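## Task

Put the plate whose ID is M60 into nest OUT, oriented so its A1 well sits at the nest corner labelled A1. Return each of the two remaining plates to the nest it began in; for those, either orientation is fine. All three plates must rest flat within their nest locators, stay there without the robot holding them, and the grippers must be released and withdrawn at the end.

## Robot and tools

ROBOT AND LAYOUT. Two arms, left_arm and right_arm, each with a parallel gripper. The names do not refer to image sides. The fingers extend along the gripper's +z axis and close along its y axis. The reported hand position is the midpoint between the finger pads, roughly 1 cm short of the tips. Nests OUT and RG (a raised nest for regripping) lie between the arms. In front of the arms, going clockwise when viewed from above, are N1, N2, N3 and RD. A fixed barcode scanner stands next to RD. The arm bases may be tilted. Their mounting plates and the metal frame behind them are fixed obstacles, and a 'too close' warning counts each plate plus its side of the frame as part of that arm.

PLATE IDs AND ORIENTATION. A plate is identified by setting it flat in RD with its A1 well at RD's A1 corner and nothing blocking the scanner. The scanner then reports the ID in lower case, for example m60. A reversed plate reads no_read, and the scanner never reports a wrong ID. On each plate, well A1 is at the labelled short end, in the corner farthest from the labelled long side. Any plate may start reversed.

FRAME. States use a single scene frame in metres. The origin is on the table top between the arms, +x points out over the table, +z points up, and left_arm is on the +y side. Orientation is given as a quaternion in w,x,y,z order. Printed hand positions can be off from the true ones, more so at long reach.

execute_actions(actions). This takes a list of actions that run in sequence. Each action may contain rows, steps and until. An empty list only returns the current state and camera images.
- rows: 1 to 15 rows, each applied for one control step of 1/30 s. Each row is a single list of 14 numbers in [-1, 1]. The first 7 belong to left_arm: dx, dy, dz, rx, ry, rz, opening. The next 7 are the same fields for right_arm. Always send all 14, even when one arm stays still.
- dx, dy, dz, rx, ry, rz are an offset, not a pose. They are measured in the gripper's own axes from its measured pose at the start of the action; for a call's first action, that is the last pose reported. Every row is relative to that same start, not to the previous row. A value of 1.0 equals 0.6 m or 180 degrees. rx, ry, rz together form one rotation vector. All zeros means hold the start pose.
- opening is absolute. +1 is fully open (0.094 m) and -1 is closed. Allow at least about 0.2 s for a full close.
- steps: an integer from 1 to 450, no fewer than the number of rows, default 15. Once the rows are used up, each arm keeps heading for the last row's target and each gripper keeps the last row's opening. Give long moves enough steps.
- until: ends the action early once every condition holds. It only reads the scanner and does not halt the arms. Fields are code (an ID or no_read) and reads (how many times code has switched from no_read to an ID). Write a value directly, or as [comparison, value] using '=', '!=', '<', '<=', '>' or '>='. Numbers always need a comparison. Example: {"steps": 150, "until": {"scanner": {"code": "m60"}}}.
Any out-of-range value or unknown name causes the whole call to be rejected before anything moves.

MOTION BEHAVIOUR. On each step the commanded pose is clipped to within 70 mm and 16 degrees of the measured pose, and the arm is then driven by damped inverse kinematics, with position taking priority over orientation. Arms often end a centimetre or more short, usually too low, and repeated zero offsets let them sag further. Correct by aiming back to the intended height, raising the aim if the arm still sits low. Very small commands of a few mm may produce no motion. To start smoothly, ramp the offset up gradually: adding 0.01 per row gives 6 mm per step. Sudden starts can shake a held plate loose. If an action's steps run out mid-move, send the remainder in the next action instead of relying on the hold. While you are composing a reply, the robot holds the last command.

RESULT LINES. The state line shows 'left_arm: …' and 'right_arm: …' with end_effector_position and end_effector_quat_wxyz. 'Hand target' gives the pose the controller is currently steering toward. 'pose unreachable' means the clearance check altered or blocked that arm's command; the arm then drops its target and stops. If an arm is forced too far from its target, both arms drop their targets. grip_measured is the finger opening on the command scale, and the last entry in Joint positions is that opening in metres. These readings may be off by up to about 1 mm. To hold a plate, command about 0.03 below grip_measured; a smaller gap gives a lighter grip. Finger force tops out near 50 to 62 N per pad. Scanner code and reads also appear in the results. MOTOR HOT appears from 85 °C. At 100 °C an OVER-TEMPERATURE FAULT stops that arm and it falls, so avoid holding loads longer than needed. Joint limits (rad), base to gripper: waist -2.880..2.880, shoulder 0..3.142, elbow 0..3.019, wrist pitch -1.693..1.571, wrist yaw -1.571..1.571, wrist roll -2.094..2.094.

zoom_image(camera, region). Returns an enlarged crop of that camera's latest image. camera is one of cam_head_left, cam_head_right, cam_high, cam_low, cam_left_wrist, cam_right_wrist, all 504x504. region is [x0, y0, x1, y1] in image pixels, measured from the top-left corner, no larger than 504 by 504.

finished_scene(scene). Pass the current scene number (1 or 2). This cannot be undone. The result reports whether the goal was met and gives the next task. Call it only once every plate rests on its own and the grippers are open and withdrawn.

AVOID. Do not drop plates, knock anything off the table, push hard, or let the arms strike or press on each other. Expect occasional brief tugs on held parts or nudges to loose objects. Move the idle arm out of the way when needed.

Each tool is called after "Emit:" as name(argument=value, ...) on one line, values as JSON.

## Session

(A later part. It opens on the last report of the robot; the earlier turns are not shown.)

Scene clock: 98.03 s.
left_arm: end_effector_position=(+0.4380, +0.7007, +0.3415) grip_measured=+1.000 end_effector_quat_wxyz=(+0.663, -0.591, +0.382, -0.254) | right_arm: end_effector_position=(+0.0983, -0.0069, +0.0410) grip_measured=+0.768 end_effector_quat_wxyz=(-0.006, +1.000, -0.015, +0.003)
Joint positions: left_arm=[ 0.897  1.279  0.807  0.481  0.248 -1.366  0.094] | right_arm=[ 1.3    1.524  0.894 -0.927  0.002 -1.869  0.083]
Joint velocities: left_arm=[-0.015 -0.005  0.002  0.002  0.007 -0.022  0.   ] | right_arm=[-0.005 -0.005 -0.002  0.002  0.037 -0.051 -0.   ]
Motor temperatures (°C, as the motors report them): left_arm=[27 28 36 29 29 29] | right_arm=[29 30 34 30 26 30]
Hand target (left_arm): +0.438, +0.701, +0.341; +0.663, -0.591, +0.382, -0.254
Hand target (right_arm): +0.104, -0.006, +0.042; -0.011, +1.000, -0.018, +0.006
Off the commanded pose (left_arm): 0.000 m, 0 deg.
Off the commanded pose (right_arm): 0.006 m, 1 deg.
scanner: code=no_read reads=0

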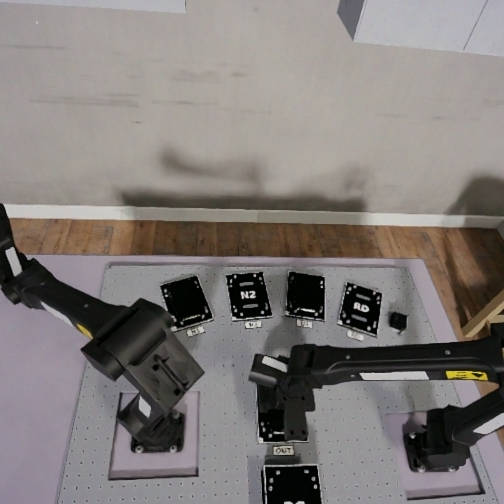

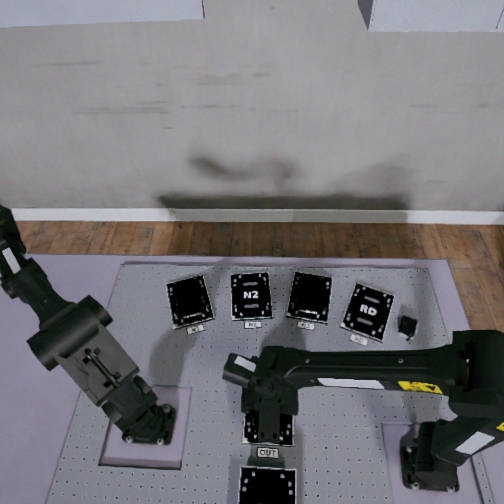

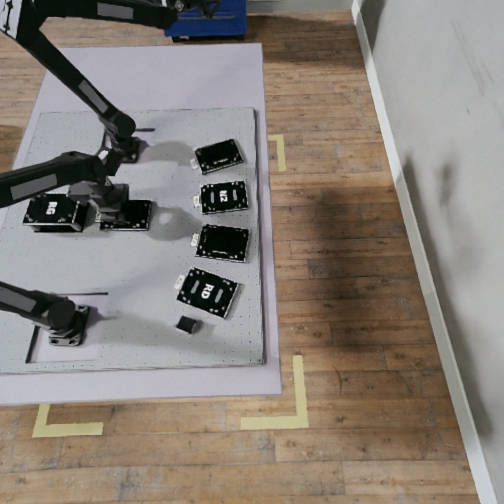

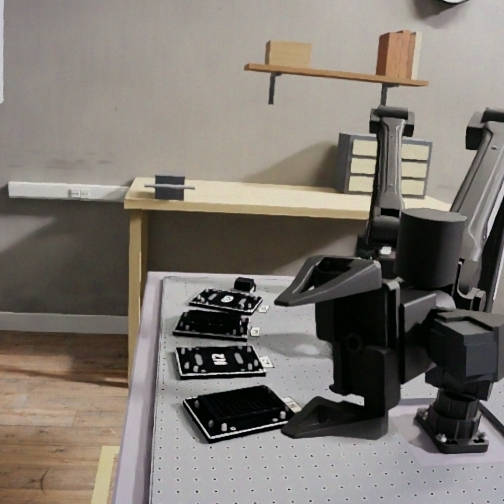

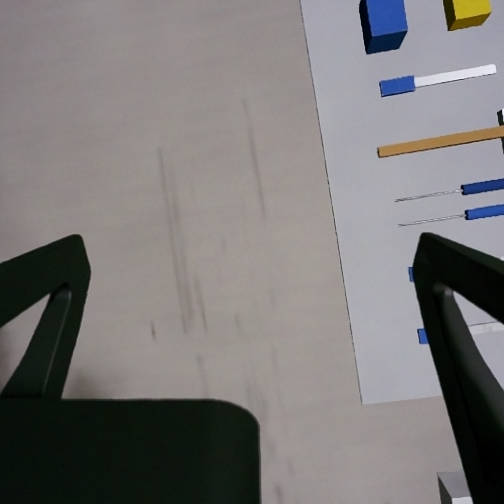

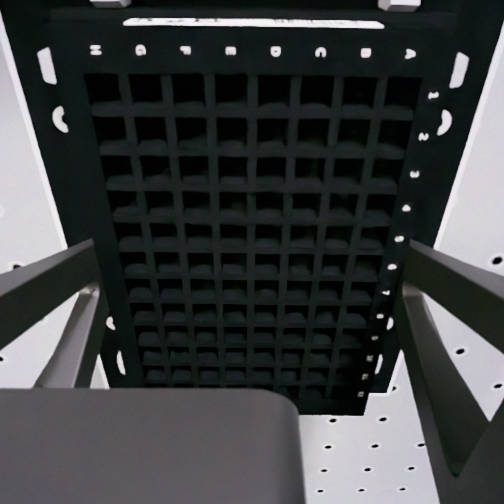

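Emit:
execute_actions(actions=[{"rows":[[0,0,0,0,0,0,1,0.012,-0.004,0.006,0.002,0,0.005,0.75],[0,0,0,0,0,0,1,0.012,-0.005,0.012,0.002,0,0.005,0.75]],"steps":30}])

Scene clock: 101.17 s.
left_arm: end_effector_position=(+0.4380, +0.7007, +0.3415) grip_measured=+1.000 end_effector_quat_wxyz=(+0.663, -0.591, +0.382, -0.254) | right_arm: end_effector_position=(+0.0990, -0.0067, +0.0365) grip_measured=+0.768 end_effector_quat_wxyz=(-0.004, +1.000, -0.016, +0.002)
Joint positions: left_arm=[ 0.897  1.279  0.807  0.481  0.248 -1.366  0.094] | right_arm=[ 1.298  1.535  0.893 -0.918  0.002 -1.869  0.083]
Joint velocities: left_arm=[-0.024 -0.015  0.007 -0.012  0.022  0.037  0.   ] | right_arm=[-0.015 -0.005 -0.002 -0.012 -0.007 -0.022 -0.   ]
Motor temperatures (°C, as the motors report them): left_arm=[27 28 36 29 29 29] | right_arm=[29 30 34 30 26 30]
Hand target (left_arm): +0.438, +0.701, +0.341; +0.663, -0.591, +0.382, -0.254
Hand target (right_arm): +0.106, -0.004, +0.034; -0.009, +1.000, -0.023, +0.003
Off the commanded pose (left_arm): 0.000 m, 0 deg.
Off the commanded pose (right_arm): 0.008 m, 1 deg.
scanner: code=no_read reads=0

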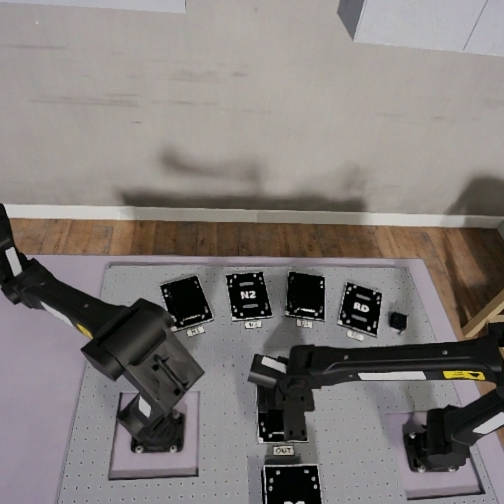

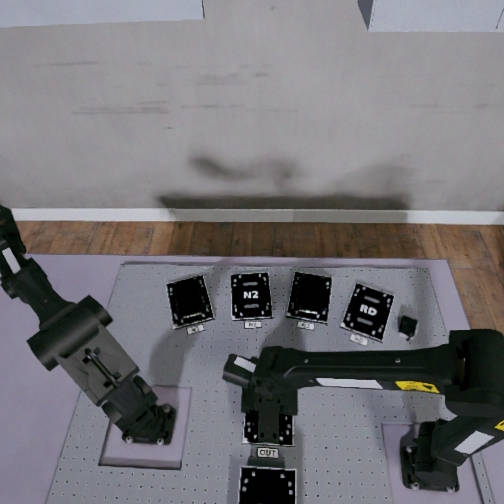

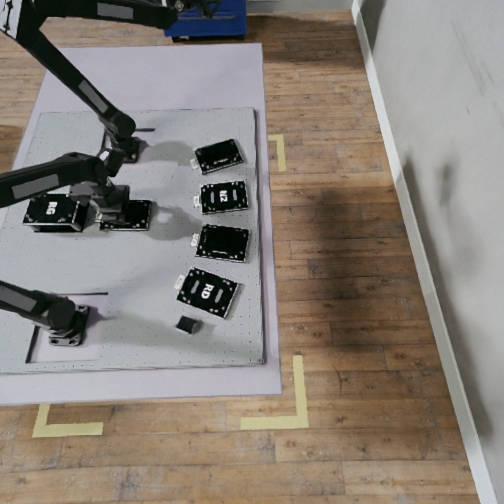

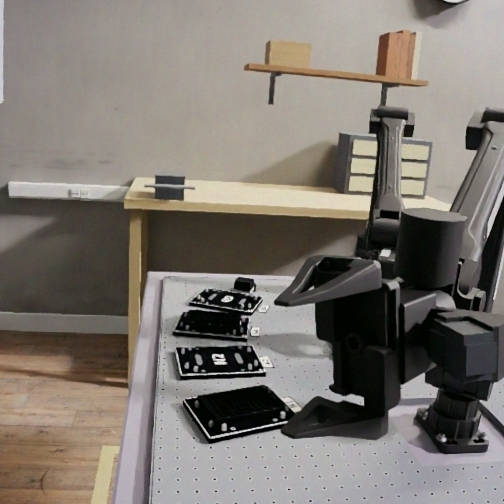

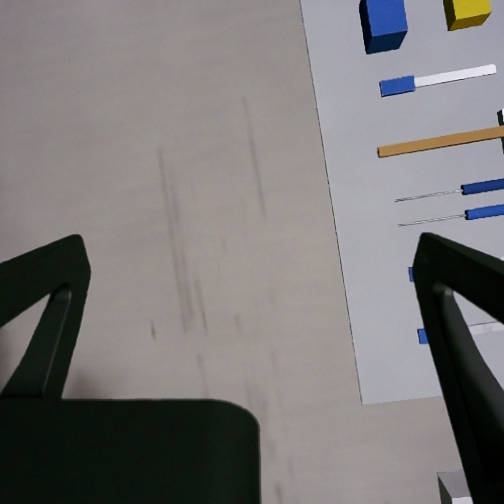

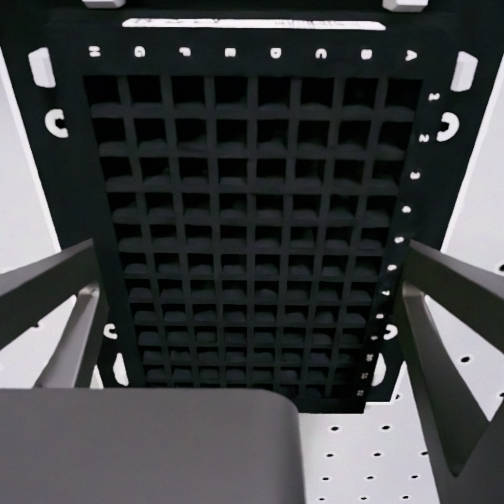

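Emit:
execute_actions(actions=[{"rows":[[0,0,0,0,0,0,1,0.004,-0.005,0.004,0,0,0,0.8],[0,0,0,0,0,0,1,0.004,-0.005,0.004,0,0,0,0.9],[0,0,0,0,0,0,1,0.004,-0.005,0.004,0,0,0,1]],"steps":12},{"rows":[[0,0,0,0,0,0,1,0.004,-0.01,-0.03,0.008,0,0,1],[0,0,0,0,0,0,1,0.004,-0.01,-0.06,0.008,0,0,1],[0,0,0,0,0,0,1,0.004,-0.01,-0.12,0.008,0,0,1],[0,0,0,0,0,0,1,-0.02,-0.01,-0.2,0.008,0,0,1]],"steps":35}])

Emit:
zoom_image(camera="cam_high", region=[70, 170, 180, 250])

Scene clock: 106.03 s.
left_arm: end_effector_position=(+0.4380, +0.7007, +0.3415) grip_measured=+1.000 end_effector_quat_wxyz=(+0.663, -0.591, +0.382, -0.254) | right_arm: end_effector_position=(+0.0884, -0.0103, +0.1490) grip_measured=+1.000 end_effector_quat_wxyz=(-0.015, +1.000, -0.018, +0.003)
Joint positions: left_arm=[ 0.897  1.279  0.807  0.481  0.248 -1.366  0.094] | right_arm=[ 1.319  1.357  1.036 -1.221 -0.003 -1.844  0.094]
Joint velocities: left_arm=[-0.015  0.005  0.002 -0.002 -0.022 -0.022  0.   ] | right_arm=[-0.024 -0.024  0.017  0.012 -0.007  0.051  0.   ]
Motor temperatures (°C, as the motors report them): left_arm=[27 28 36 29 29 29] | right_arm=[29 30 34 30 26 30]
Hand target (left_arm): +0.438, +0.701, +0.341; +0.663, -0.591, +0.382, -0.254
Hand target (right_arm): +0.086, -0.002, +0.156; -0.017, +1.000, -0.015, +0.003
Off the commanded pose (left_arm): 0.000 m, 0 deg.
Off the commanded pose (right_arm): 0.012 m, 0 deg.
scanner: code=no_read reads=0

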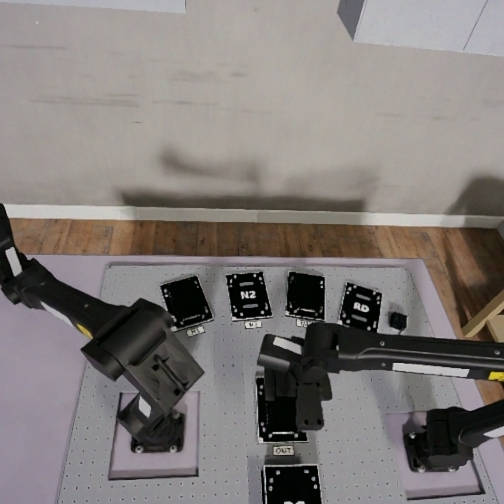

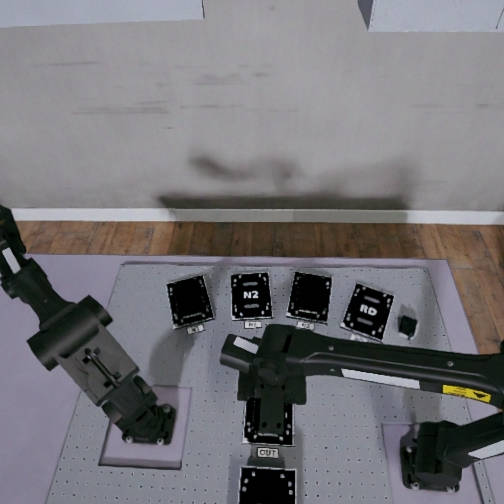

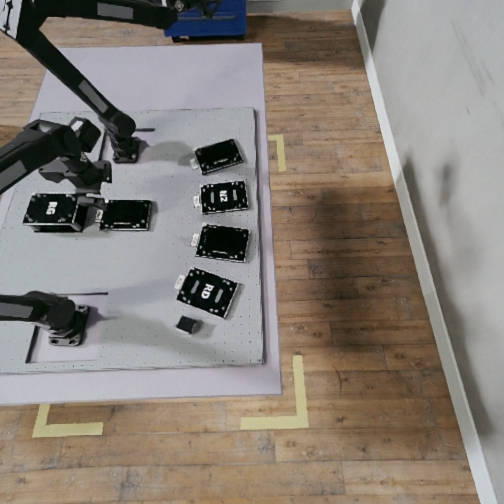

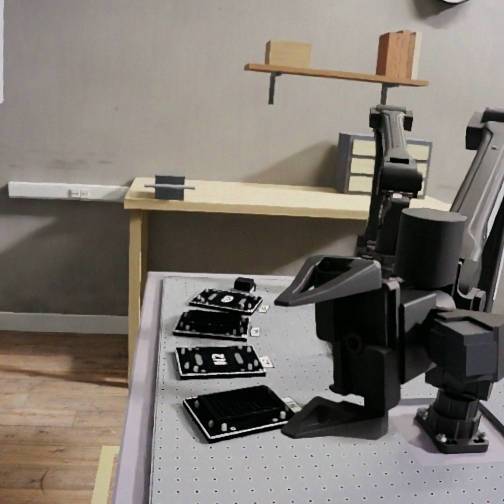

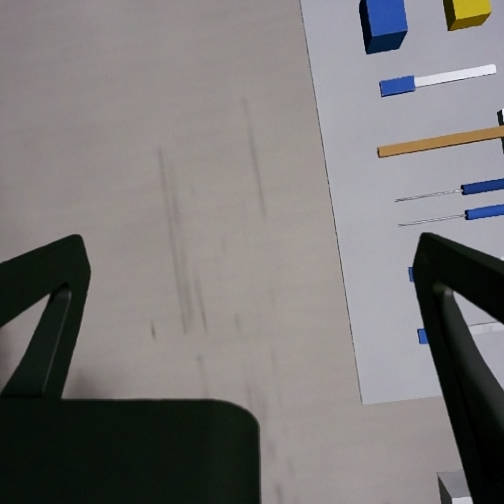

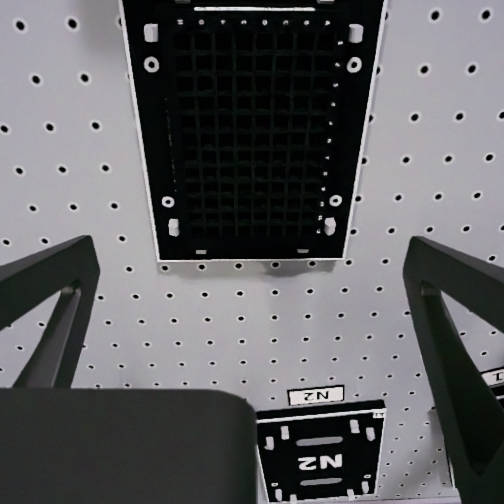

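Region (70, 170, 180, 250) of cam_high's 504x504 image, scaled by 4.582, with more detail than that image has; it fills the top 367 rows of this view, and the rest is white.

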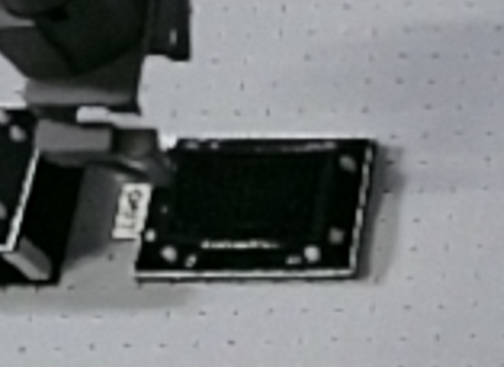

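Emit:
finished_scene(scene=1)

The scene is finished: the task was done.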